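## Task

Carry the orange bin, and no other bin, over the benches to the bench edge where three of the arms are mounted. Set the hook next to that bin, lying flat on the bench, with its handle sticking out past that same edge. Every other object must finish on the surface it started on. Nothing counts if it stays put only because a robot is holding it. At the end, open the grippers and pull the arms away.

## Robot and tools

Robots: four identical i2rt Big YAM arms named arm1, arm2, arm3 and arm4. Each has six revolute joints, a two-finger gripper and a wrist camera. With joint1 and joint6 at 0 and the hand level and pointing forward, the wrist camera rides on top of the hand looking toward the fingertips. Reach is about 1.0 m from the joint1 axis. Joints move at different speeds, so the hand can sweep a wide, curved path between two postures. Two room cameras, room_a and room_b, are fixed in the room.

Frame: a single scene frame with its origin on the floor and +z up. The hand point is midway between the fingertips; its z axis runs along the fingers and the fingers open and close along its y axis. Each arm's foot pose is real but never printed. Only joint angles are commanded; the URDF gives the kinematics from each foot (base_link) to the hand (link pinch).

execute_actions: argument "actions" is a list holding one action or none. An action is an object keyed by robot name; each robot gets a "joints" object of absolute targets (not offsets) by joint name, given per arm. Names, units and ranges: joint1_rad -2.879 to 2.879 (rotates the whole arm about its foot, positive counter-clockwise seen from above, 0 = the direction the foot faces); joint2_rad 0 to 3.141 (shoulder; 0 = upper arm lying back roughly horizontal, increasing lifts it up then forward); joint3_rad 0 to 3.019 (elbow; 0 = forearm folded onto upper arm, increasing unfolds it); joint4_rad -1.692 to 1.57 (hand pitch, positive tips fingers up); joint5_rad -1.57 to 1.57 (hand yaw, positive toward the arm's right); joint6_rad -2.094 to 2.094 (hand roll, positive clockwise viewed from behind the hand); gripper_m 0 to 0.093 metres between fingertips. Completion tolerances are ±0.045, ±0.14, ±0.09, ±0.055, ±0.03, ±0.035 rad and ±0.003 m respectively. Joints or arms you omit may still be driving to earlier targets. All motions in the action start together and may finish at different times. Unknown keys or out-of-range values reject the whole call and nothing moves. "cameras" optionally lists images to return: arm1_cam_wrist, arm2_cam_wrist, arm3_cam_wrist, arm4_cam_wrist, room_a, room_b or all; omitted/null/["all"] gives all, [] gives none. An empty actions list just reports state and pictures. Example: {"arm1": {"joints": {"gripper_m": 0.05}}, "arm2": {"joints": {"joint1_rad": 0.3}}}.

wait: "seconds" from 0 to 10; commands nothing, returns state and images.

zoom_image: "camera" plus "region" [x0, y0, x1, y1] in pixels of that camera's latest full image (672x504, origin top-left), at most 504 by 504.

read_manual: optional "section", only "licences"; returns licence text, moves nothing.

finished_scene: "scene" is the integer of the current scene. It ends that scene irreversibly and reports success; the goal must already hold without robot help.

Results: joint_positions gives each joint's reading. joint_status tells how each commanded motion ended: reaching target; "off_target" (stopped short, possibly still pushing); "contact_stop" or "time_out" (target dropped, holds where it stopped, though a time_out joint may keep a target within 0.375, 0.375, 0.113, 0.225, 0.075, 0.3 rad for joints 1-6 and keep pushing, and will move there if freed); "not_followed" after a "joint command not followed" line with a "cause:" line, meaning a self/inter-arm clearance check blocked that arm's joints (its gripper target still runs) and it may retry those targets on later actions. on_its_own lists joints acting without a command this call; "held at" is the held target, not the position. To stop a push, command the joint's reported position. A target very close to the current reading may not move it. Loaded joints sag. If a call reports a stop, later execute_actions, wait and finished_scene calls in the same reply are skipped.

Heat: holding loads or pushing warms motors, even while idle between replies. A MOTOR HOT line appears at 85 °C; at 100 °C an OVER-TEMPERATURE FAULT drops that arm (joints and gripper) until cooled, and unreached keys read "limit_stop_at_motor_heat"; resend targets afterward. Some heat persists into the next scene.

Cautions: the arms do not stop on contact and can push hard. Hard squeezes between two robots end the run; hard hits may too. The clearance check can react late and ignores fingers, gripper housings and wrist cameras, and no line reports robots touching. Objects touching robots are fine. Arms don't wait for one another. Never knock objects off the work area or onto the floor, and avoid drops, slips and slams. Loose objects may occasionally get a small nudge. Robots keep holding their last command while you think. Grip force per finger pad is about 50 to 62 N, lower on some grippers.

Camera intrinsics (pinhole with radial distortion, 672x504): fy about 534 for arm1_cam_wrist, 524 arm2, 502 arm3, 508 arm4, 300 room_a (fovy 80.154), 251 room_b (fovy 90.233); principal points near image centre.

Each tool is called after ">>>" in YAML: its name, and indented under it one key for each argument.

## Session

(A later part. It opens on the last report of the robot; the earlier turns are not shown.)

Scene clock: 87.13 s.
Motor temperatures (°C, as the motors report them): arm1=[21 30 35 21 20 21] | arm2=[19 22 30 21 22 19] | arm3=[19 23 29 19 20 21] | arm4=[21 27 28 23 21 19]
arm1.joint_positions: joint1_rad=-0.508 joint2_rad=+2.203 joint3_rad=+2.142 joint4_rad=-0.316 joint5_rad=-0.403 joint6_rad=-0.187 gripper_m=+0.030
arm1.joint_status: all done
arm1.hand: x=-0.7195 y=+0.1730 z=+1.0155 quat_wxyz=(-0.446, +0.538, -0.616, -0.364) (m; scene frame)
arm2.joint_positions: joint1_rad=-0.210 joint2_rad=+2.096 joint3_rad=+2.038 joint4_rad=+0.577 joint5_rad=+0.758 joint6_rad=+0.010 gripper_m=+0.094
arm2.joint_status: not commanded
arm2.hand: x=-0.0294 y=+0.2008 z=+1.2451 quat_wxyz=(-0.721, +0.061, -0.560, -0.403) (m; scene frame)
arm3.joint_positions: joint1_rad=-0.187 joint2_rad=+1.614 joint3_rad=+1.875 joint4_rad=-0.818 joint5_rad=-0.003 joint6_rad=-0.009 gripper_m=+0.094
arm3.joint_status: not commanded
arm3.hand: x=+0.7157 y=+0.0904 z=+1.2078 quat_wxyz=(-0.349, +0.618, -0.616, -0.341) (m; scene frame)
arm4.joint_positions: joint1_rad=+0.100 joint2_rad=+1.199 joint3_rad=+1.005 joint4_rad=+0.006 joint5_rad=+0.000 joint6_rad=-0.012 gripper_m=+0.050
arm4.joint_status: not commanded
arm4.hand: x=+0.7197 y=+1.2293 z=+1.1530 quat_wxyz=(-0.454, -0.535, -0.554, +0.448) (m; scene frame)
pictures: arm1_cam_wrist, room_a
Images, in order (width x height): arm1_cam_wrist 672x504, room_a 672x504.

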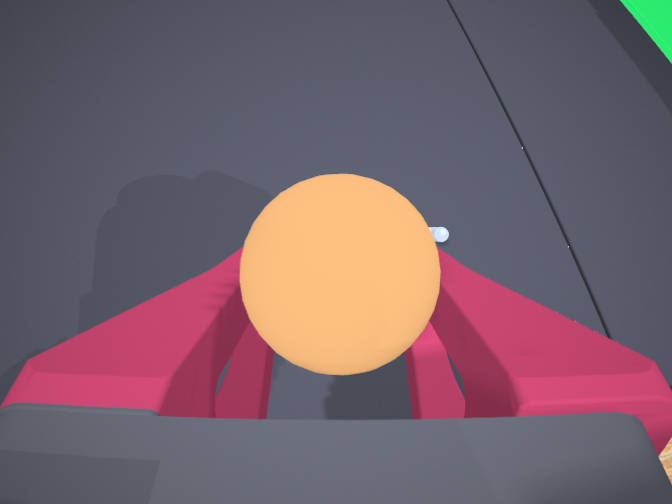

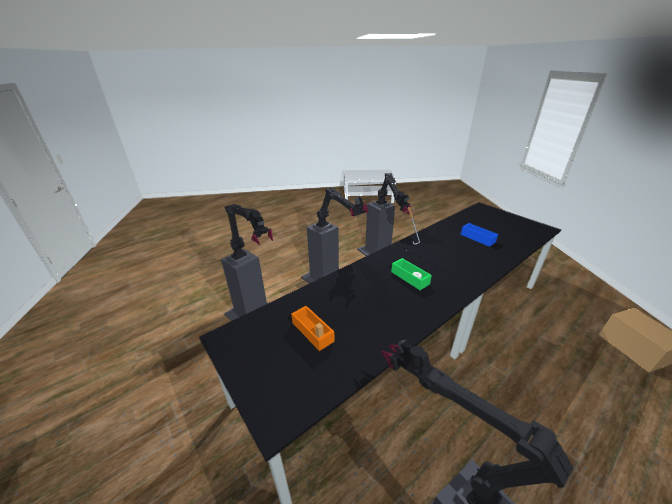

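>>> execute_actions:
  actions:
    - {"arm1":{"joints":{"joint1_rad":-0.54,"joint2_rad":2.29,"joint3_rad":1.84,"joint4_rad":0.29,"joint5_rad":-0.55,"joint6_rad":-0.15}}}
  cameras: ["arm1_cam_wrist"]

>>> execute_actions:
  actions:
    - {"arm1":{"joints":{"joint2_rad":2.4}}}
  cameras: ["arm1_cam_wrist","room_a"]

Scene clock: 90.83 s.
Motor temperatures (°C, as the motors report them): arm1=[21 30 34 21 20 21] | arm2=[19 22 30 21 22 19] | arm3=[19 23 29 19 20 21] | arm4=[21 26 27 23 21 19]
arm1.joint_positions: joint1_rad=-0.549 joint2_rad=+2.326 joint3_rad=+1.831 joint4_rad=+0.246 joint5_rad=-0.548 joint6_rad=-0.165 gripper_m=+0.030
arm1.joint_status: all done
arm1.hand: x=-0.7151 y=+0.1539 z=+0.8522 quat_wxyz=(-0.469, +0.537, -0.562, -0.419) (m; scene frame)
arm2.joint_positions: joint1_rad=-0.210 joint2_rad=+2.096 joint3_rad=+2.038 joint4_rad=+0.577 joint5_rad=+0.758 joint6_rad=+0.010 gripper_m=+0.094
arm2.joint_status: not commanded
arm2.hand: x=-0.0294 y=+0.2008 z=+1.2451 quat_wxyz=(-0.721, +0.061, -0.560, -0.403) (m; scene frame)
arm3.joint_positions: joint1_rad=-0.187 joint2_rad=+1.614 joint3_rad=+1.875 joint4_rad=-0.818 joint5_rad=-0.003 joint6_rad=-0.009 gripper_m=+0.094
arm3.joint_status: not commanded
arm3.hand: x=+0.7157 y=+0.0904 z=+1.2078 quat_wxyz=(-0.349, +0.618, -0.616, -0.341) (m; scene frame)
arm4.joint_positions: joint1_rad=+0.100 joint2_rad=+1.199 joint3_rad=+1.005 joint4_rad=+0.006 joint5_rad=+0.000 joint6_rad=-0.012 gripper_m=+0.050
arm4.joint_status: not commanded
arm4.hand: x=+0.7197 y=+1.2293 z=+1.1530 quat_wxyz=(-0.454, -0.535, -0.554, +0.448) (m; scene frame)
pictures: arm1_cam_wrist
Images, in order (width x height): arm1_cam_wrist 672x504.

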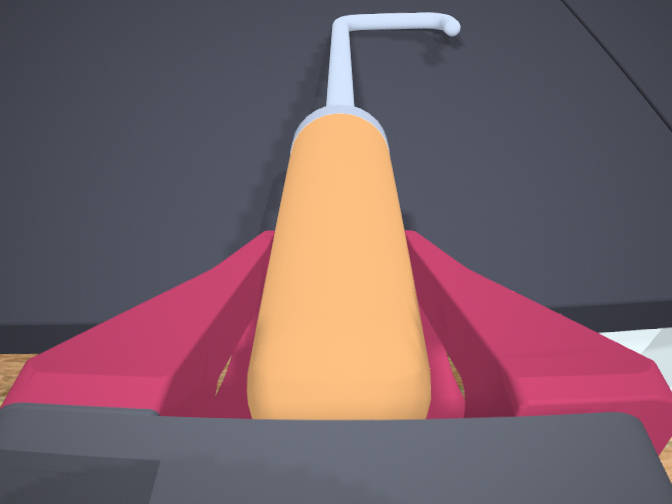

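Scene clock: 91.70 s.
Motor temperatures (°C, as the motors report them): arm1=[21 30 34 21 20 21] | arm2=[19 22 30 21 22 19] | arm3=[19 23 29 19 20 21] | arm4=[21 26 27 23 21 19]
arm1.joint_positions: joint1_rad=-0.549 joint2_rad=+2.411 joint3_rad=+1.831 joint4_rad=+0.273 joint5_rad=-0.548 joint6_rad=-0.162 gripper_m=+0.030
arm1.joint_status: all done
arm1.hand: x=-0.7163 y=+0.1525 z=+0.7852 quat_wxyz=(-0.446, +0.540, -0.580, -0.416) (m; scene frame)
arm2.joint_positions: joint1_rad=-0.210 joint2_rad=+2.096 joint3_rad=+2.038 joint4_rad=+0.577 joint5_rad=+0.758 joint6_rad=+0.010 gripper_m=+0.094
arm2.joint_status: not commanded
arm2.hand: x=-0.0294 y=+0.2008 z=+1.2451 quat_wxyz=(-0.721, +0.061, -0.560, -0.403) (m; scene frame)
arm3.joint_positions: joint1_rad=-0.187 joint2_rad=+1.614 joint3_rad=+1.875 joint4_rad=-0.818 joint5_rad=-0.003 joint6_rad=-0.009 gripper_m=+0.094
arm3.joint_status: not commanded
arm3.hand: x=+0.7157 y=+0.0904 z=+1.2078 quat_wxyz=(-0.349, +0.618, -0.616, -0.341) (m; scene frame)
arm4.joint_positions: joint1_rad=+0.100 joint2_rad=+1.199 joint3_rad=+1.005 joint4_rad=+0.006 joint5_rad=+0.000 joint6_rad=-0.012 gripper_m=+0.050
arm4.joint_status: not commanded
arm4.hand: x=+0.7197 y=+1.2293 z=+1.1530 quat_wxyz=(-0.454, -0.535, -0.554, +0.448) (m; scene frame)
pictures: arm1_cam_wrist, room_a
Images, in order (width x height): arm1_cam_wrist 672x504, room_a 672x504.

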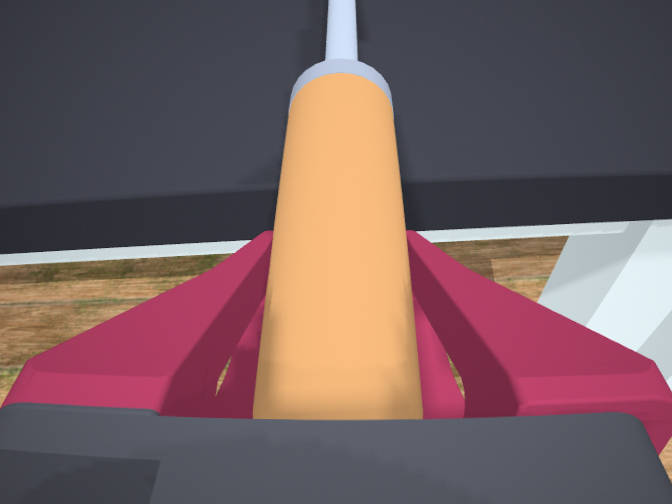

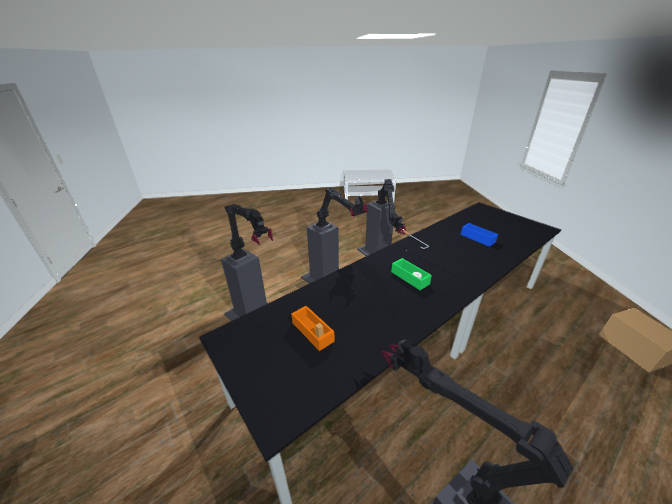

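>>> execute_actions:
  actions:
    - {"arm1":{"joints":{"gripper_m":0.07}}}
  cameras: ["arm1_cam_wrist"]

>>> execute_actions:
  actions:
    - {"arm1":{"joints":{"joint2_rad":2.25}}}
  cameras: []

>>> execute_actions:
  actions:
    - {"arm1":{"joints":{"joint1_rad":0.4,"joint2_rad":1.4,"joint3_rad":1.2}},"arm2":{"joints":{"joint1_rad":0.583,"joint2_rad":2.2,"joint5_rad":0.75}}}
  cameras: []

>>> execute_actions:
  actions:
    - {"arm2":{"joints":{"joint2_rad":2.54}}}
  cameras: ["arm2_cam_wrist"]

Scene clock: 102.00 s.
Motor temperatures (°C, as the motors report them): arm1=[21 31 33 22 20 21] | arm2=[19 23 31 21 22 19] | arm3=[19 24 30 19 20 21] | arm4=[21 24 27 23 21 19]
arm1.joint_positions: joint1_rad=-0.548 joint2_rad=+2.411 joint3_rad=+1.831 joint4_rad=+0.273 joint5_rad=-0.548 joint6_rad=-0.162 gripper_m=+0.070
arm1.joint_status: all done
arm1.hand: x=-0.7169 y=+0.1528 z=+0.7852 quat_wxyz=(-0.446, +0.541, -0.580, -0.416) (m; scene frame)
arm2.joint_positions: joint1_rad=-0.210 joint2_rad=+2.096 joint3_rad=+2.038 joint4_rad=+0.577 joint5_rad=+0.758 joint6_rad=+0.010 gripper_m=+0.094
arm2.joint_status: not commanded
arm2.hand: x=-0.0294 y=+0.2008 z=+1.2451 quat_wxyz=(-0.721, +0.061, -0.560, -0.403) (m; scene frame)
arm3.joint_positions: joint1_rad=-0.187 joint2_rad=+1.614 joint3_rad=+1.875 joint4_rad=-0.818 joint5_rad=-0.003 joint6_rad=-0.009 gripper_m=+0.094
arm3.joint_status: not commanded
arm3.hand: x=+0.7157 y=+0.0904 z=+1.2078 quat_wxyz=(-0.349, +0.618, -0.616, -0.341) (m; scene frame)
arm4.joint_positions: joint1_rad=+0.100 joint2_rad=+1.199 joint3_rad=+1.005 joint4_rad=+0.006 joint5_rad=+0.000 joint6_rad=-0.012 gripper_m=+0.050
arm4.joint_status: not commanded
arm4.hand: x=+0.7197 y=+1.2293 z=+1.1530 quat_wxyz=(-0.454, -0.535, -0.554, +0.448) (m; scene frame)
pictures: arm1_cam_wrist
Images, in order (width x height): arm1_cam_wrist 672x504.

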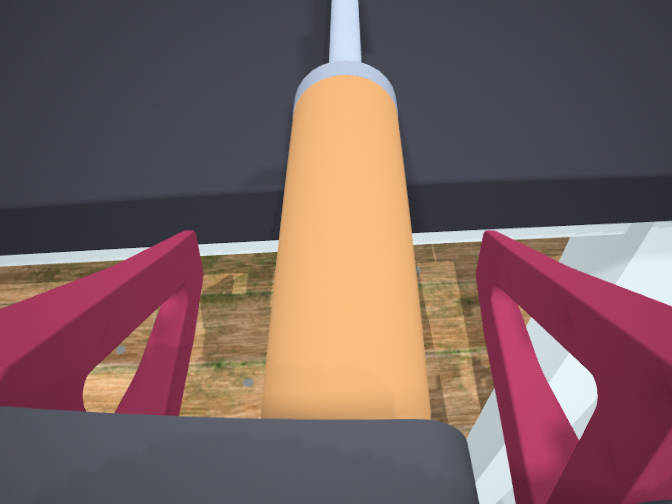

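Scene clock: 103.33 s.
Motor temperatures (°C, as the motors report them): arm1=[21 31 32 22 20 21] | arm2=[19 23 31 21 22 19] | arm3=[19 24 30 19 20 21] | arm4=[21 24 27 23 21 19]
arm1.joint_positions: joint1_rad=-0.548 joint2_rad=+2.245 joint3_rad=+1.831 joint4_rad=+0.278 joint5_rad=-0.548 joint6_rad=-0.162 gripper_m=+0.070
arm1.joint_status: all done
arm1.hand: x=-0.7166 y=+0.1532 z=+0.9288 quat_wxyz=(-0.510, +0.529, -0.527, -0.426) (m; scene frame)
arm2.joint_positions: joint1_rad=-0.210 joint2_rad=+2.096 joint3_rad=+2.038 joint4_rad=+0.577 joint5_rad=+0.758 joint6_rad=+0.010 gripper_m=+0.094
arm2.joint_status: not commanded
arm2.hand: x=-0.0294 y=+0.2008 z=+1.2451 quat_wxyz=(-0.721, +0.061, -0.560, -0.403) (m; scene frame)
arm3.joint_positions: joint1_rad=-0.187 joint2_rad=+1.614 joint3_rad=+1.875 joint4_rad=-0.818 joint5_rad=-0.003 joint6_rad=-0.009 gripper_m=+0.094
arm3.joint_status: not commanded
arm3.hand: x=+0.7157 y=+0.0904 z=+1.2078 quat_wxyz=(-0.349, +0.618, -0.616, -0.341) (m; scene frame)
arm4.joint_positions: joint1_rad=+0.100 joint2_rad=+1.199 joint3_rad=+1.005 joint4_rad=+0.006 joint5_rad=+0.000 joint6_rad=-0.012 gripper_m=+0.050
arm4.joint_status: not commanded
arm4.hand: x=+0.7197 y=+1.2293 z=+1.1530 quat_wxyz=(-0.454, -0.535, -0.554, +0.448) (m; scene frame)
pictures: none
No camera images: the call's "cameras" was empty. Leave "cameras" out to get every camera's image.

Scene clock: 105.50 s.
Motor temperatures (°C, as the motors report them): arm1=[21 30 32 22 20 21] | arm2=[19 23 31 21 22 19] | arm3=[19 24 30 19 20 21] | arm4=[21 24 27 23 21 19]
arm1.joint_positions: joint1_rad=+0.400 joint2_rad=+1.398 joint3_rad=+1.209 joint4_rad=+0.278 joint5_rad=-0.552 joint6_rad=-0.162 gripper_m=+0.070
arm1.joint_status: all done
arm1.hand: x=-1.4438 y=-0.0441 z=+1.1903 quat_wxyz=(-0.324, +0.659, -0.168, -0.657) (m; scene frame)
arm2.joint_positions: joint1_rad=+0.583 joint2_rad=+2.223 joint3_rad=+2.038 joint4_rad=+0.584 joint5_rad=+0.750 joint6_rad=+0.009 gripper_m=+0.094
arm2.joint_status: all done
arm2.hand: x=-0.6933 y=+0.1471 z=+1.1441 quat_wxyz=(-0.517, +0.324, -0.496, -0.618) (m; scene frame)
arm3.joint_positions: joint1_rad=-0.187 joint2_rad=+1.614 joint3_rad=+1.875 joint4_rad=-0.818 joint5_rad=-0.003 joint6_rad=-0.009 gripper_m=+0.094
arm3.joint_status: not commanded
arm3.hand: x=+0.7157 y=+0.0904 z=+1.2078 quat_wxyz=(-0.349, +0.618, -0.616, -0.341) (m; scene frame)
arm4.joint_positions: joint1_rad=+0.100 joint2_rad=+1.199 joint3_rad=+1.005 joint4_rad=+0.006 joint5_rad=+0.000 joint6_rad=-0.012 gripper_m=+0.050
arm4.joint_status: not commanded
arm4.hand: x=+0.7197 y=+1.2293 z=+1.1530 quat_wxyz=(-0.454, -0.535, -0.554, +0.448) (m; scene frame)
pictures: none
No camera images: the call's "cameras" was empty. Leave "cameras" out to get every camera's image.

Scene clock: 106.97 s.
Motor temperatures (°C, as the motors report them): arm1=[21 30 32 22 20 21] | arm2=[19 23 31 21 22 19] | arm3=[19 24 30 19 20 21] | arm4=[21 24 27 23 21 19]
arm1.joint_positions: joint1_rad=+0.400 joint2_rad=+1.398 joint3_rad=+1.209 joint4_rad=+0.278 joint5_rad=-0.552 joint6_rad=-0.162 gripper_m=+0.070
arm1.joint_status: not commanded
arm1.hand: x=-1.4438 y=-0.0441 z=+1.1903 quat_wxyz=(-0.324, +0.659, -0.168, -0.657) (m; scene frame)
arm2.joint_positions: joint1_rad=+0.583 joint2_rad=+2.556 joint3_rad=+2.045 joint4_rad=+0.593 joint5_rad=+0.752 joint6_rad=+0.007 gripper_m=+0.094
arm2.joint_status: all done
arm2.hand: x=-0.7204 y=+0.1843 z=+0.8604 quat_wxyz=(-0.521, +0.444, -0.515, -0.516) (m; scene frame)
arm3.joint_positions: joint1_rad=-0.187 joint2_rad=+1.614 joint3_rad=+1.875 joint4_rad=-0.818 joint5_rad=-0.003 joint6_rad=-0.009 gripper_m=+0.094
arm3.joint_status: not commanded
arm3.hand: x=+0.7157 y=+0.0904 z=+1.2078 quat_wxyz=(-0.349, +0.618, -0.616, -0.341) (m; scene frame)
arm4.joint_positions: joint1_rad=+0.100 joint2_rad=+1.199 joint3_rad=+1.005 joint4_rad=+0.006 joint5_rad=+0.000 joint6_rad=-0.012 gripper_m=+0.050
arm4.joint_status: not commanded
arm4.hand: x=+0.7197 y=+1.2293 z=+1.1530 quat_wxyz=(-0.454, -0.535, -0.554, +0.448) (m; scene frame)
pictures: arm2_cam_wrist
Images, in order (width x height): arm2_cam_wrist 672x504.

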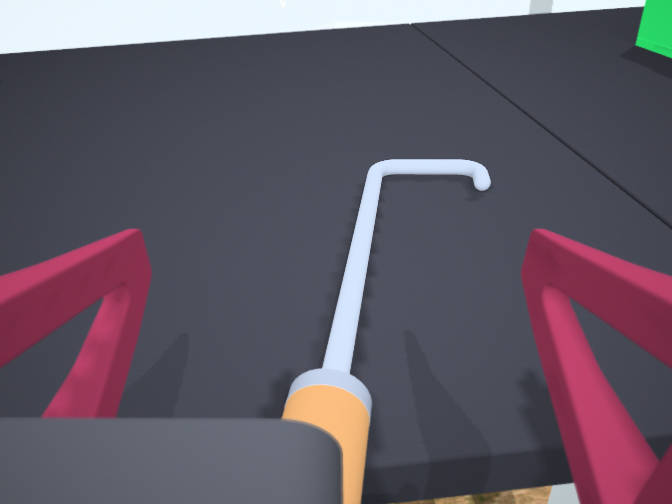

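>>> execute_actions:
  actions:
    - {"arm2":{"joints":{"joint1_rad":0.605,"joint2_rad":2.55,"joint3_rad":1.935,"joint4_rad":0.65,"joint5_rad":0.79}}}
  cameras: ["arm2_cam_wrist"]

Scene clock: 111.13 s.
Motor temperatures (°C, as the motors report them): arm1=[21 29 32 22 20 21] | arm2=[19 24 30 21 22 19] | arm3=[19 24 30 19 20 21] | arm4=[21 24 27 23 21 19]
arm1.joint_positions: joint1_rad=+0.400 joint2_rad=+1.398 joint3_rad=+1.209 joint4_rad=+0.278 joint5_rad=-0.552 joint6_rad=-0.162 gripper_m=+0.070
arm1.joint_status: not commanded
arm1.hand: x=-1.4438 y=-0.0441 z=+1.1903 quat_wxyz=(-0.324, +0.659, -0.168, -0.657) (m; scene frame)
arm2.joint_positions: joint1_rad=+0.599 joint2_rad=+2.553 joint3_rad=+1.927 joint4_rad=+0.628 joint5_rad=+0.788 joint6_rad=+0.007 gripper_m=+0.094
arm2.joint_status: all done
arm2.hand: x=-0.7129 y=+0.1587 z=+0.8083 quat_wxyz=(-0.525, +0.467, -0.523, -0.483) (m; scene frame)
arm3.joint_positions: joint1_rad=-0.187 joint2_rad=+1.614 joint3_rad=+1.875 joint4_rad=-0.818 joint5_rad=-0.003 joint6_rad=-0.009 gripper_m=+0.094
arm3.joint_status: not commanded
arm3.hand: x=+0.7157 y=+0.0904 z=+1.2078 quat_wxyz=(-0.349, +0.618, -0.616, -0.341) (m; scene frame)
arm4.joint_positions: joint1_rad=+0.100 joint2_rad=+1.199 joint3_rad=+1.005 joint4_rad=+0.006 joint5_rad=+0.000 joint6_rad=-0.012 gripper_m=+0.050
arm4.joint_status: not commanded
arm4.hand: x=+0.7197 y=+1.2293 z=+1.1530 quat_wxyz=(-0.454, -0.535, -0.554, +0.448) (m; scene frame)
pictures: arm2_cam_wrist
Images, in order (width x height): arm2_cam_wrist 672x504.

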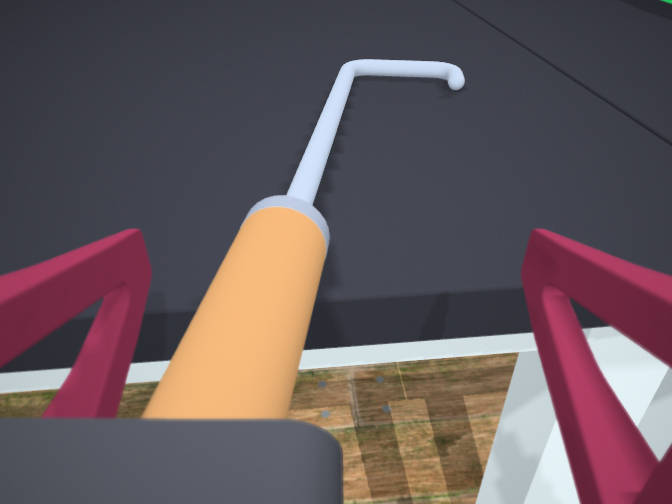

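>>> execute_actions:
  actions:
    - {"arm2":{"joints":{"joint1_rad":0.635,"joint2_rad":2.585,"joint5_rad":0.83}}}
  cameras: ["arm2_cam_wrist"]

Scene clock: 114.20 s.
Motor temperatures (°C, as the motors report them): arm1=[21 28 32 22 20 21] | arm2=[19 24 30 21 22 19] | arm3=[19 24 30 19 20 21] | arm4=[21 24 27 23 21 19]
arm1.joint_positions: joint1_rad=+0.400 joint2_rad=+1.398 joint3_rad=+1.209 joint4_rad=+0.278 joint5_rad=-0.552 joint6_rad=-0.162 gripper_m=+0.070
arm1.joint_status: not commanded
arm1.hand: x=-1.4438 y=-0.0441 z=+1.1903 quat_wxyz=(-0.324, +0.659, -0.168, -0.657) (m; scene frame)
arm2.joint_positions: joint1_rad=+0.635 joint2_rad=+2.565 joint3_rad=+1.927 joint4_rad=+0.628 joint5_rad=+0.828 joint6_rad=+0.007 gripper_m=+0.094
arm2.joint_status: all done
arm2.hand: x=-0.7322 y=+0.1404 z=+0.7980 quat_wxyz=(-0.526, +0.470, -0.524, -0.478) (m; scene frame)
arm3.joint_positions: joint1_rad=-0.187 joint2_rad=+1.614 joint3_rad=+1.875 joint4_rad=-0.818 joint5_rad=-0.003 joint6_rad=-0.009 gripper_m=+0.094
arm3.joint_status: not commanded
arm3.hand: x=+0.7157 y=+0.0904 z=+1.2078 quat_wxyz=(-0.349, +0.618, -0.616, -0.341) (m; scene frame)
arm4.joint_positions: joint1_rad=+0.100 joint2_rad=+1.199 joint3_rad=+1.005 joint4_rad=+0.006 joint5_rad=+0.000 joint6_rad=-0.012 gripper_m=+0.050
arm4.joint_status: not commanded
arm4.hand: x=+0.7197 y=+1.2293 z=+1.1530 quat_wxyz=(-0.454, -0.535, -0.554, +0.448) (m; scene frame)
pictures: arm2_cam_wrist
Images, in order (width x height): arm2_cam_wrist 672x504.

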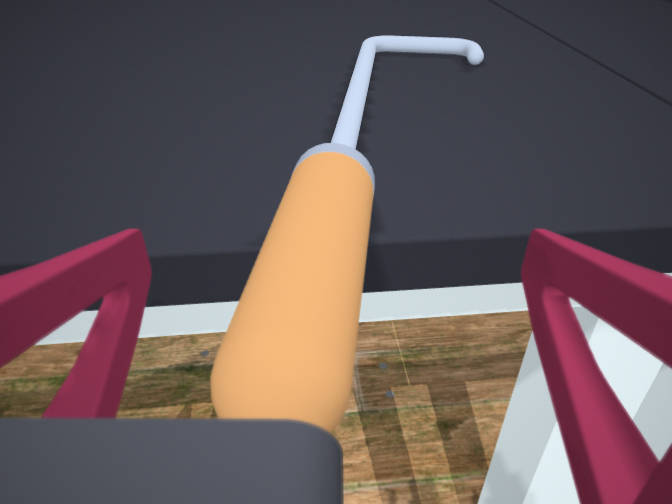

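>>> execute_actions:
  actions:
    - {"arm2":{"joints":{"joint2_rad":2.64,"joint3_rad":2.06,"joint4_rad":0.57,"joint5_rad":0.89}}}
  cameras: ["arm2_cam_wrist"]

Scene clock: 116.90 s.
Motor temperatures (°C, as the motors report them): arm1=[21 28 31 22 20 21] | arm2=[19 24 30 21 22 19] | arm3=[19 24 30 19 20 21] | arm4=[21 24 27 23 21 19]
arm1.joint_positions: joint1_rad=+0.400 joint2_rad=+1.398 joint3_rad=+1.209 joint4_rad=+0.278 joint5_rad=-0.552 joint6_rad=-0.162 gripper_m=+0.070
arm1.joint_status: not commanded
arm1.hand: x=-1.4438 y=-0.0441 z=+1.1903 quat_wxyz=(-0.324, +0.659, -0.168, -0.657) (m; scene frame)
arm2.joint_positions: joint1_rad=+0.635 joint2_rad=+2.632 joint3_rad=+2.013 joint4_rad=+0.584 joint5_rad=+0.888 joint6_rad=+0.007 gripper_m=+0.094
arm2.joint_status: all done
arm2.hand: x=-0.7309 y=+0.1493 z=+0.7750 quat_wxyz=(-0.540, +0.463, -0.537, -0.453) (m; scene frame)
arm3.joint_positions: joint1_rad=-0.187 joint2_rad=+1.614 joint3_rad=+1.875 joint4_rad=-0.818 joint5_rad=-0.003 joint6_rad=-0.009 gripper_m=+0.094
arm3.joint_status: not commanded
arm3.hand: x=+0.7157 y=+0.0904 z=+1.2078 quat_wxyz=(-0.349, +0.618, -0.616, -0.341) (m; scene frame)
arm4.joint_positions: joint1_rad=+0.100 joint2_rad=+1.199 joint3_rad=+1.005 joint4_rad=+0.006 joint5_rad=+0.000 joint6_rad=-0.012 gripper_m=+0.050
arm4.joint_status: not commanded
arm4.hand: x=+0.7197 y=+1.2293 z=+1.1530 quat_wxyz=(-0.454, -0.535, -0.554, +0.448) (m; scene frame)
pictures: arm2_cam_wrist
Images, in order (width x height): arm2_cam_wrist 672x504.

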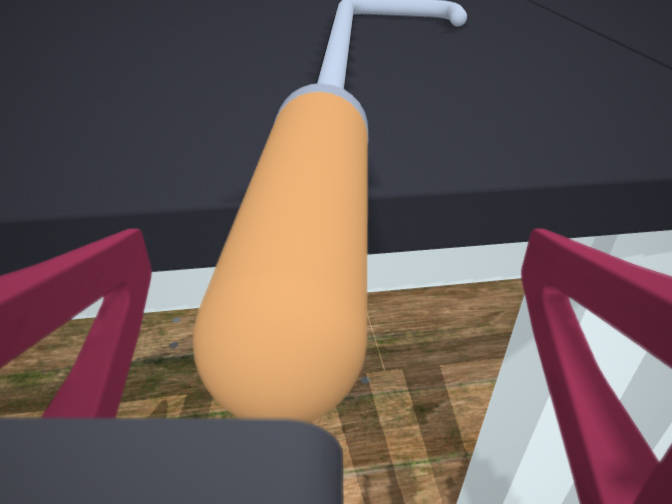

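>>> execute_actions:
  actions:
    - {"arm2":{"joints":{"joint3_rad":2.085,"gripper_m":0.0}}}
  cameras: ["arm2_cam_wrist"]

>>> execute_actions:
  actions:
    - {"arm2":{"joints":{"joint2_rad":2.6,"joint6_rad":-1.57}}}
  cameras: ["arm2_cam_wrist"]

Scene clock: 119.67 s.
Motor temperatures (°C, as the motors report them): arm1=[21 27 31 22 20 21] | arm2=[19 24 30 21 22 19] | arm3=[19 24 30 19 20 21] | arm4=[21 23 27 23 21 19]
arm1.joint_positions: joint1_rad=+0.400 joint2_rad=+1.398 joint3_rad=+1.209 joint4_rad=+0.278 joint5_rad=-0.552 joint6_rad=-0.162 gripper_m=+0.070
arm1.joint_status: not commanded
arm1.hand: x=-1.4438 y=-0.0441 z=+1.1903 quat_wxyz=(-0.324, +0.659, -0.168, -0.657) (m; scene frame)
arm2.joint_positions: joint1_rad=+0.635 joint2_rad=+2.632 joint3_rad=+2.037 joint4_rad=+0.582 joint5_rad=+0.890 joint6_rad=+0.006 gripper_m=+0.029
arm2.joint_status: gripper_m off_target (ended at +0.029, target +0.000); the others done
arm2.hand: x=-0.7341 y=+0.1530 z=+0.7865 quat_wxyz=(-0.540, +0.455, -0.538, -0.460) (m; scene frame)
arm3.joint_positions: joint1_rad=-0.187 joint2_rad=+1.614 joint3_rad=+1.875 joint4_rad=-0.818 joint5_rad=-0.003 joint6_rad=-0.009 gripper_m=+0.094
arm3.joint_status: not commanded
arm3.hand: x=+0.7157 y=+0.0904 z=+1.2078 quat_wxyz=(-0.349, +0.618, -0.616, -0.341) (m; scene frame)
arm4.joint_positions: joint1_rad=+0.100 joint2_rad=+1.199 joint3_rad=+1.005 joint4_rad=+0.006 joint5_rad=+0.000 joint6_rad=-0.012 gripper_m=+0.050
arm4.joint_status: not commanded
arm4.hand: x=+0.7197 y=+1.2293 z=+1.1530 quat_wxyz=(-0.454, -0.535, -0.554, +0.448) (m; scene frame)
pictures: arm2_cam_wrist
Images, in order (width x height): arm2_cam_wrist 672x504.

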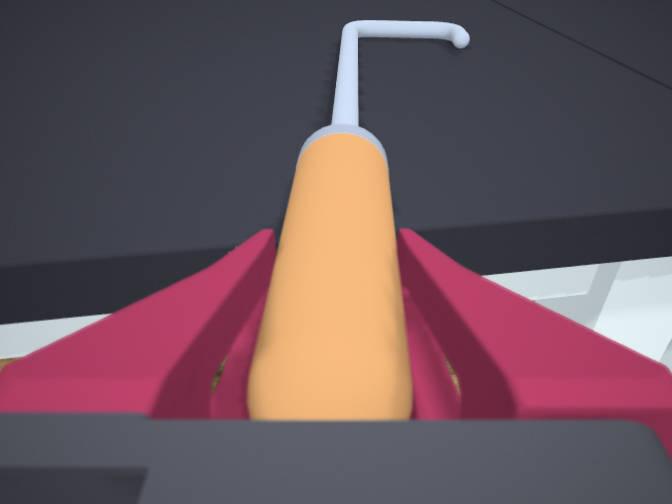

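Scene clock: 121.83 s.
Motor temperatures (°C, as the motors report them): arm1=[21 27 31 22 20 21] | arm2=[19 24 30 21 22 19] | arm3=[19 24 30 19 20 21] | arm4=[21 23 27 23 21 19]
arm1.joint_positions: joint1_rad=+0.400 joint2_rad=+1.398 joint3_rad=+1.209 joint4_rad=+0.278 joint5_rad=-0.552 joint6_rad=-0.162 gripper_m=+0.070
arm1.joint_status: not commanded
arm1.hand: x=-1.4438 y=-0.0441 z=+1.1903 quat_wxyz=(-0.324, +0.659, -0.168, -0.657) (m; scene frame)
arm2.joint_positions: joint1_rad=+0.635 joint2_rad=+2.632 joint3_rad=+2.037 joint4_rad=+0.563 joint5_rad=+0.887 joint6_rad=-1.554 gripper_m=+0.029
arm2.joint_status: all done
arm2.hand: x=-0.7345 y=+0.1531 z=+0.7831 quat_wxyz=(-0.703, +0.707, -0.056, +0.057) (m; scene frame)
arm3.joint_positions: joint1_rad=-0.187 joint2_rad=+1.614 joint3_rad=+1.875 joint4_rad=-0.818 joint5_rad=-0.003 joint6_rad=-0.009 gripper_m=+0.094
arm3.joint_status: not commanded
arm3.hand: x=+0.7157 y=+0.0904 z=+1.2078 quat_wxyz=(-0.349, +0.618, -0.616, -0.341) (m; scene frame)
arm4.joint_positions: joint1_rad=+0.100 joint2_rad=+1.199 joint3_rad=+1.005 joint4_rad=+0.006 joint5_rad=+0.000 joint6_rad=-0.012 gripper_m=+0.050
arm4.joint_status: not commanded
arm4.hand: x=+0.7197 y=+1.2293 z=+1.1530 quat_wxyz=(-0.454, -0.535, -0.554, +0.448) (m; scene frame)
pictures: arm2_cam_wrist
Images, in order (width x height): arm2_cam_wrist 672x504.

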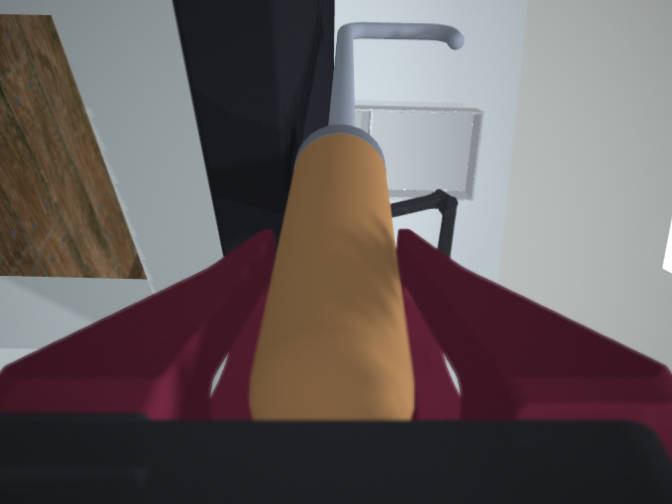

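>>> execute_actions:
  actions:
    - {"arm2":{"joints":{"joint2_rad":2.36,"joint4_rad":0.42}},"arm3":{"joints":{"joint1_rad":-0.3,"joint2_rad":2.1,"joint3_rad":1.765,"joint4_rad":0.75,"joint5_rad":0.65}}}
  cameras: ["arm2_cam_wrist"]

>>> execute_actions:
  actions:
    - {"arm2":{"joints":{"joint1_rad":-0.823,"joint5_rad":-0.73}}}
  cameras: ["arm2_cam_wrist"]

>>> execute_actions:
  actions:
    - {"arm2":{"joints":{"joint2_rad":2.58,"joint4_rad":0.6}}}
  cameras: ["arm2_cam_wrist","room_a"]

Scene clock: 128.20 s.
Motor temperatures (°C, as the motors report them): arm1=[21 27 31 22 20 21] | arm2=[19 25 31 21 22 19] | arm3=[19 24 30 19 20 21] | arm4=[21 23 27 23 21 19]
arm1.joint_positions: joint1_rad=+0.400 joint2_rad=+1.398 joint3_rad=+1.209 joint4_rad=+0.278 joint5_rad=-0.552 joint6_rad=-0.162 gripper_m=+0.070
arm1.joint_status: not commanded
arm1.hand: x=-1.4438 y=-0.0441 z=+1.1903 quat_wxyz=(-0.324, +0.659, -0.168, -0.657) (m; scene frame)
arm2.joint_positions: joint1_rad=+0.635 joint2_rad=+2.389 joint3_rad=+2.037 joint4_rad=+0.407 joint5_rad=+0.891 joint6_rad=-1.556 gripper_m=+0.029
arm2.joint_status: all done
arm2.hand: x=-0.7338 y=+0.1510 z=+0.9647 quat_wxyz=(-0.723, +0.685, -0.079, +0.036) (m; scene frame)
arm3.joint_positions: joint1_rad=-0.303 joint2_rad=+2.105 joint3_rad=+1.742 joint4_rad=+0.722 joint5_rad=+0.645 joint6_rad=-0.008 gripper_m=+0.094
arm3.joint_status: all done
arm3.hand: x=+0.9166 y=+0.2156 z=+1.0958 quat_wxyz=(-0.708, +0.163, -0.574, -0.378) (m; scene frame)
arm4.joint_positions: joint1_rad=+0.100 joint2_rad=+1.199 joint3_rad=+1.005 joint4_rad=+0.006 joint5_rad=+0.000 joint6_rad=-0.012 gripper_m=+0.050
arm4.joint_status: not commanded
arm4.hand: x=+0.7197 y=+1.2293 z=+1.1530 quat_wxyz=(-0.454, -0.535, -0.554, +0.448) (m; scene frame)
pictures: arm2_cam_wrist
Images, in order (width x height): arm2_cam_wrist 672x504.

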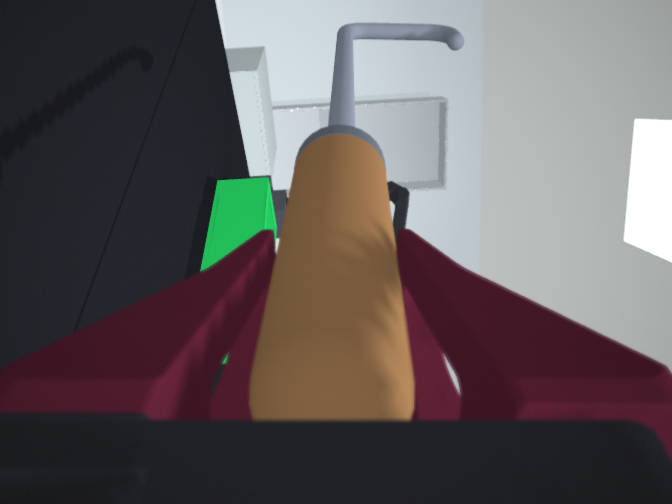

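Scene clock: 131.13 s.
Motor temperatures (°C, as the motors report them): arm1=[21 27 31 22 20 21] | arm2=[19 25 32 21 22 19] | arm3=[19 25 30 19 20 21] | arm4=[21 23 27 23 21 19]
arm1.joint_positions: joint1_rad=+0.400 joint2_rad=+1.398 joint3_rad=+1.209 joint4_rad=+0.278 joint5_rad=-0.552 joint6_rad=-0.162 gripper_m=+0.070
arm1.joint_status: not commanded
arm1.hand: x=-1.4438 y=-0.0441 z=+1.1903 quat_wxyz=(-0.324, +0.659, -0.168, -0.657) (m; scene frame)
arm2.joint_positions: joint1_rad=-0.831 joint2_rad=+2.403 joint3_rad=+2.037 joint4_rad=+0.400 joint5_rad=-0.728 joint6_rad=-1.550 gripper_m=+0.029
arm2.joint_status: all done
arm2.hand: x=+0.2809 y=+0.1470 z=+0.9472 quat_wxyz=(-0.722, +0.692, -0.005, +0.003) (m; scene frame)
arm3.joint_positions: joint1_rad=-0.303 joint2_rad=+2.105 joint3_rad=+1.742 joint4_rad=+0.722 joint5_rad=+0.645 joint6_rad=-0.008 gripper_m=+0.094
arm3.joint_status: not commanded
arm3.hand: x=+0.9166 y=+0.2156 z=+1.0958 quat_wxyz=(-0.708, +0.163, -0.574, -0.378) (m; scene frame)
arm4.joint_positions: joint1_rad=+0.100 joint2_rad=+1.199 joint3_rad=+1.005 joint4_rad=+0.006 joint5_rad=+0.000 joint6_rad=-0.012 gripper_m=+0.050
arm4.joint_status: not commanded
arm4.hand: x=+0.7197 y=+1.2293 z=+1.1530 quat_wxyz=(-0.454, -0.535, -0.554, +0.448) (m; scene frame)
pictures: arm2_cam_wrist
Images, in order (width x height): arm2_cam_wrist 672x504.

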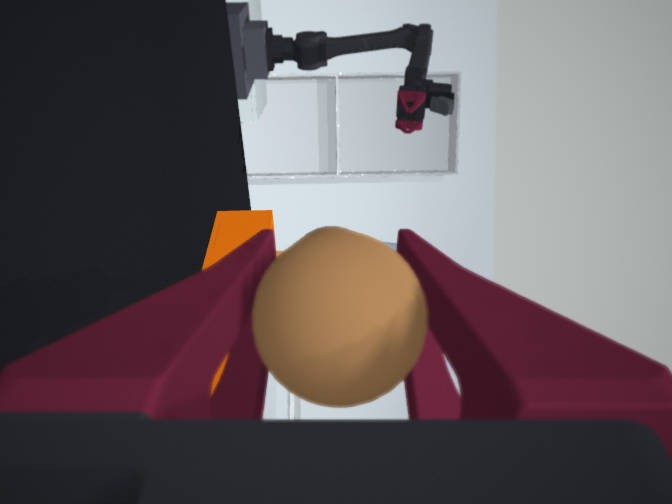

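Scene clock: 132.53 s.
Motor temperatures (°C, as the motors report them): arm1=[21 27 31 22 20 21] | arm2=[19 25 32 21 22 19] | arm3=[19 25 30 19 20 21] | arm4=[21 23 27 23 21 19]
arm1.joint_positions: joint1_rad=+0.400 joint2_rad=+1.398 joint3_rad=+1.209 joint4_rad=+0.278 joint5_rad=-0.552 joint6_rad=-0.162 gripper_m=+0.070
arm1.joint_status: not commanded
arm1.hand: x=-1.4438 y=-0.0441 z=+1.1903 quat_wxyz=(-0.324, +0.659, -0.168, -0.657) (m; scene frame)
arm2.joint_positions: joint1_rad=-0.831 joint2_rad=+2.628 joint3_rad=+2.038 joint4_rad=+0.584 joint5_rad=-0.729 joint6_rad=-1.552 gripper_m=+0.029
arm2.joint_status: all done
arm2.hand: x=+0.2785 y=+0.1486 z=+0.7854 quat_wxyz=(-0.711, +0.703, -0.014, -0.007) (m; scene frame)
arm3.joint_positions: joint1_rad=-0.303 joint2_rad=+2.105 joint3_rad=+1.742 joint4_rad=+0.722 joint5_rad=+0.645 joint6_rad=-0.008 gripper_m=+0.094
arm3.joint_status: not commanded
arm3.hand: x=+0.9166 y=+0.2156 z=+1.0958 quat_wxyz=(-0.708, +0.163, -0.574, -0.378) (m; scene frame)
arm4.joint_positions: joint1_rad=+0.100 joint2_rad=+1.199 joint3_rad=+1.005 joint4_rad=+0.006 joint5_rad=+0.000 joint6_rad=-0.012 gripper_m=+0.050
arm4.joint_status: not commanded
arm4.hand: x=+0.7197 y=+1.2293 z=+1.1530 quat_wxyz=(-0.454, -0.535, -0.554, +0.448) (m; scene frame)
pictures: arm2_cam_wrist, room_a
Images, in order (width x height): arm2_cam_wrist 672x504, room_a 672x504.

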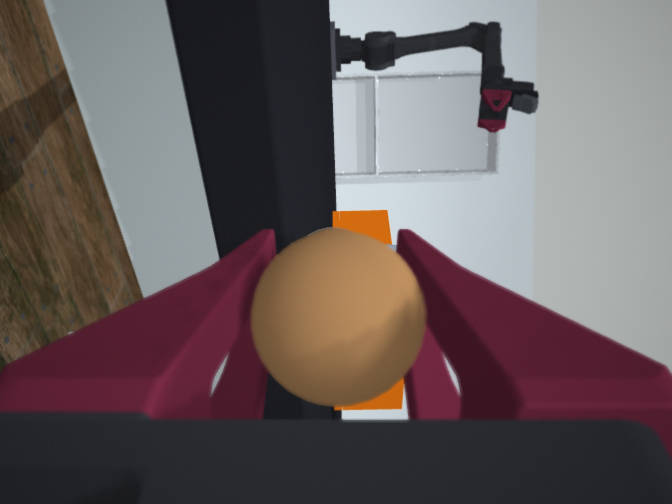

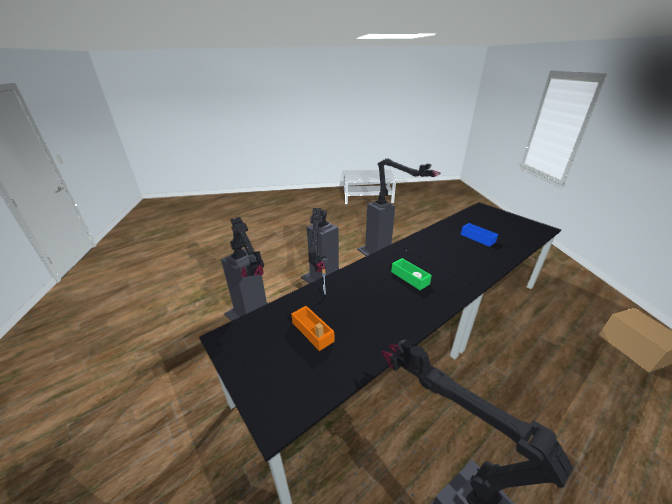

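>>> execute_actions:
  actions:
    - {"arm2":{"joints":{"joint1_rad":-0.81,"joint2_rad":2.4,"joint6_rad":-0.8}}}
  cameras: []

>>> execute_actions:
  actions:
    - {"arm2":{"joints":{"joint6_rad":0.08}}}
  cameras: ["arm2_cam_wrist","room_a"]

Scene clock: 136.57 s.
Motor temperatures (°C, as the motors report them): arm1=[21 26 31 22 20 21] | arm2=[19 26 32 21 22 19] | arm3=[19 25 30 19 20 21] | arm4=[21 23 27 23 21 19]
arm1.joint_positions: joint1_rad=+0.400 joint2_rad=+1.398 joint3_rad=+1.209 joint4_rad=+0.278 joint5_rad=-0.552 joint6_rad=-0.162 gripper_m=+0.070
arm1.joint_status: not commanded
arm1.hand: x=-1.4438 y=-0.0441 z=+1.1903 quat_wxyz=(-0.324, +0.659, -0.168, -0.657) (m; scene frame)
arm2.joint_positions: joint1_rad=-0.817 joint2_rad=+2.432 joint3_rad=+2.038 joint4_rad=+0.574 joint5_rad=-0.731 joint6_rad=-0.786 gripper_m=+0.029
arm2.joint_status: all done
arm2.hand: x=+0.2691 y=+0.1533 z=+0.9572 quat_wxyz=(-0.714, +0.617, -0.210, -0.254) (m; scene frame)
arm3.joint_positions: joint1_rad=-0.303 joint2_rad=+2.105 joint3_rad=+1.742 joint4_rad=+0.722 joint5_rad=+0.645 joint6_rad=-0.008 gripper_m=+0.094
arm3.joint_status: not commanded
arm3.hand: x=+0.9166 y=+0.2156 z=+1.0958 quat_wxyz=(-0.708, +0.163, -0.574, -0.378) (m; scene frame)
arm4.joint_positions: joint1_rad=+0.100 joint2_rad=+1.199 joint3_rad=+1.005 joint4_rad=+0.006 joint5_rad=+0.000 joint6_rad=-0.012 gripper_m=+0.050
arm4.joint_status: not commanded
arm4.hand: x=+0.7197 y=+1.2293 z=+1.1530 quat_wxyz=(-0.454, -0.535, -0.554, +0.448) (m; scene frame)
pictures: none
No camera images: the call's "cameras" was empty. Leave "cameras" out to get every camera's image.

Scene clock: 139.47 s.
Motor temperatures (°C, as the motors report them): arm1=[21 26 31 22 20 21] | arm2=[19 26 32 21 22 19] | arm3=[19 26 30 19 20 21] | arm4=[21 23 27 23 21 19]
arm1.joint_positions: joint1_rad=+0.400 joint2_rad=+1.398 joint3_rad=+1.209 joint4_rad=+0.278 joint5_rad=-0.552 joint6_rad=-0.162 gripper_m=+0.070
arm1.joint_status: not commanded
arm1.hand: x=-1.4438 y=-0.0441 z=+1.1903 quat_wxyz=(-0.324, +0.659, -0.168, -0.657) (m; scene frame)
arm2.joint_positions: joint1_rad=-0.818 joint2_rad=+2.432 joint3_rad=+2.038 joint4_rad=+0.577 joint5_rad=-0.724 joint6_rad=+0.038 gripper_m=+0.029
arm2.joint_status: joint6_rad time_out (moved +0.823 of +0.866)
arm2.on_its_own: joint6_rad reads +0.038 and still pushes toward +0.080 since a time_out
arm2.hand: x=+0.2708 y=+0.1528 z=+0.9579 quat_wxyz=(-0.556, +0.479, -0.441, -0.517) (m; scene frame)
arm3.joint_positions: joint1_rad=-0.303 joint2_rad=+2.105 joint3_rad=+1.742 joint4_rad=+0.722 joint5_rad=+0.645 joint6_rad=-0.008 gripper_m=+0.094
arm3.joint_status: not commanded
arm3.hand: x=+0.9166 y=+0.2156 z=+1.0958 quat_wxyz=(-0.708, +0.163, -0.574, -0.378) (m; scene frame)
arm4.joint_positions: joint1_rad=+0.100 joint2_rad=+1.199 joint3_rad=+1.005 joint4_rad=+0.006 joint5_rad=+0.000 joint6_rad=-0.012 gripper_m=+0.050
arm4.joint_status: not commanded
arm4.hand: x=+0.7197 y=+1.2293 z=+1.1530 quat_wxyz=(-0.454, -0.535, -0.554, +0.448) (m; scene frame)
pictures: arm2_cam_wrist, room_a
Images, in order (width x height): arm2_cam_wrist 672x504, room_a 672x504.

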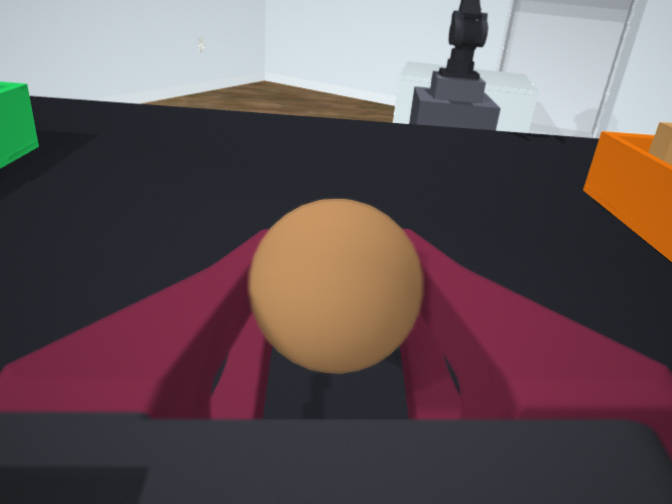

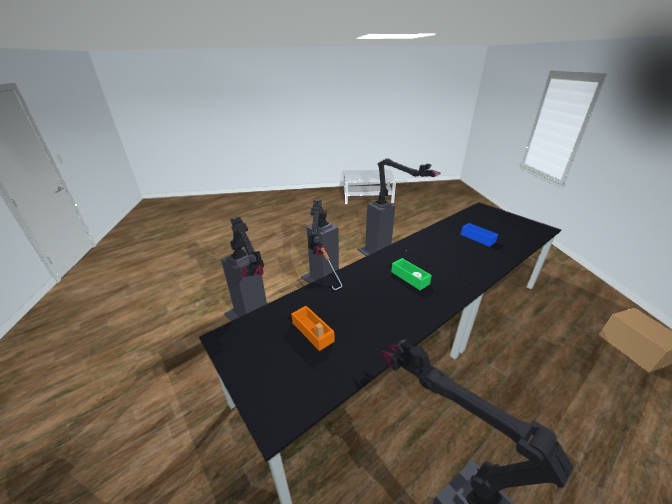

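>>> execute_actions:
  actions:
    - {"arm2":{"joints":{"joint2_rad":2.6,"joint6_rad":0.0}}}
  cameras: ["arm2_cam_wrist"]

Scene clock: 142.17 s.
Motor temperatures (°C, as the motors report them): arm1=[21 26 31 22 20 21] | arm2=[19 26 33 21 22 19] | arm3=[19 26 30 19 20 21] | arm4=[21 23 27 23 21 19]
arm1.joint_positions: joint1_rad=+0.400 joint2_rad=+1.398 joint3_rad=+1.209 joint4_rad=+0.278 joint5_rad=-0.552 joint6_rad=-0.162 gripper_m=+0.070
arm1.joint_status: not commanded
arm1.hand: x=-1.4438 y=-0.0441 z=+1.1903 quat_wxyz=(-0.324, +0.659, -0.168, -0.657) (m; scene frame)
arm2.joint_positions: joint1_rad=-0.818 joint2_rad=+2.631 joint3_rad=+2.059 joint4_rad=+0.594 joint5_rad=-0.724 joint6_rad=-0.008 gripper_m=+0.029
arm2.joint_status: all done
arm2.hand: x=+0.2726 y=+0.1584 z=+0.7970 quat_wxyz=(-0.514, +0.495, -0.488, -0.503) (m; scene frame)
arm3.joint_positions: joint1_rad=-0.303 joint2_rad=+2.105 joint3_rad=+1.742 joint4_rad=+0.722 joint5_rad=+0.645 joint6_rad=-0.008 gripper_m=+0.094
arm3.joint_status: not commanded
arm3.hand: x=+0.9166 y=+0.2156 z=+1.0958 quat_wxyz=(-0.708, +0.163, -0.574, -0.378) (m; scene frame)
arm4.joint_positions: joint1_rad=+0.100 joint2_rad=+1.199 joint3_rad=+1.005 joint4_rad=+0.006 joint5_rad=+0.000 joint6_rad=-0.012 gripper_m=+0.050
arm4.joint_status: not commanded
arm4.hand: x=+0.7197 y=+1.2293 z=+1.1530 quat_wxyz=(-0.454, -0.535, -0.554, +0.448) (m; scene frame)
pictures: arm2_cam_wrist
Images, in order (width x height): arm2_cam_wrist 672x504.

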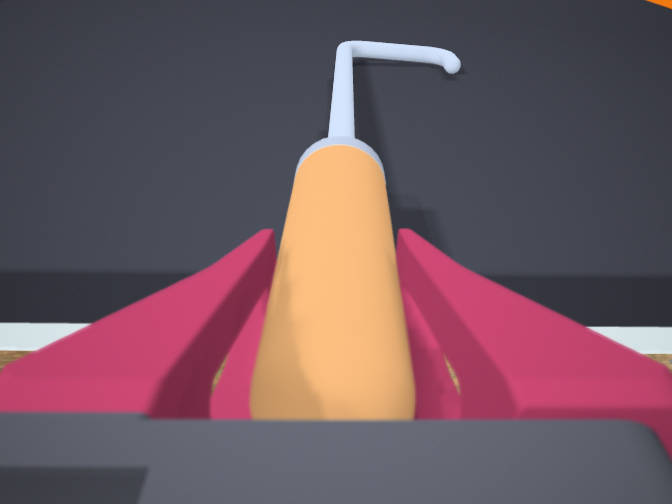

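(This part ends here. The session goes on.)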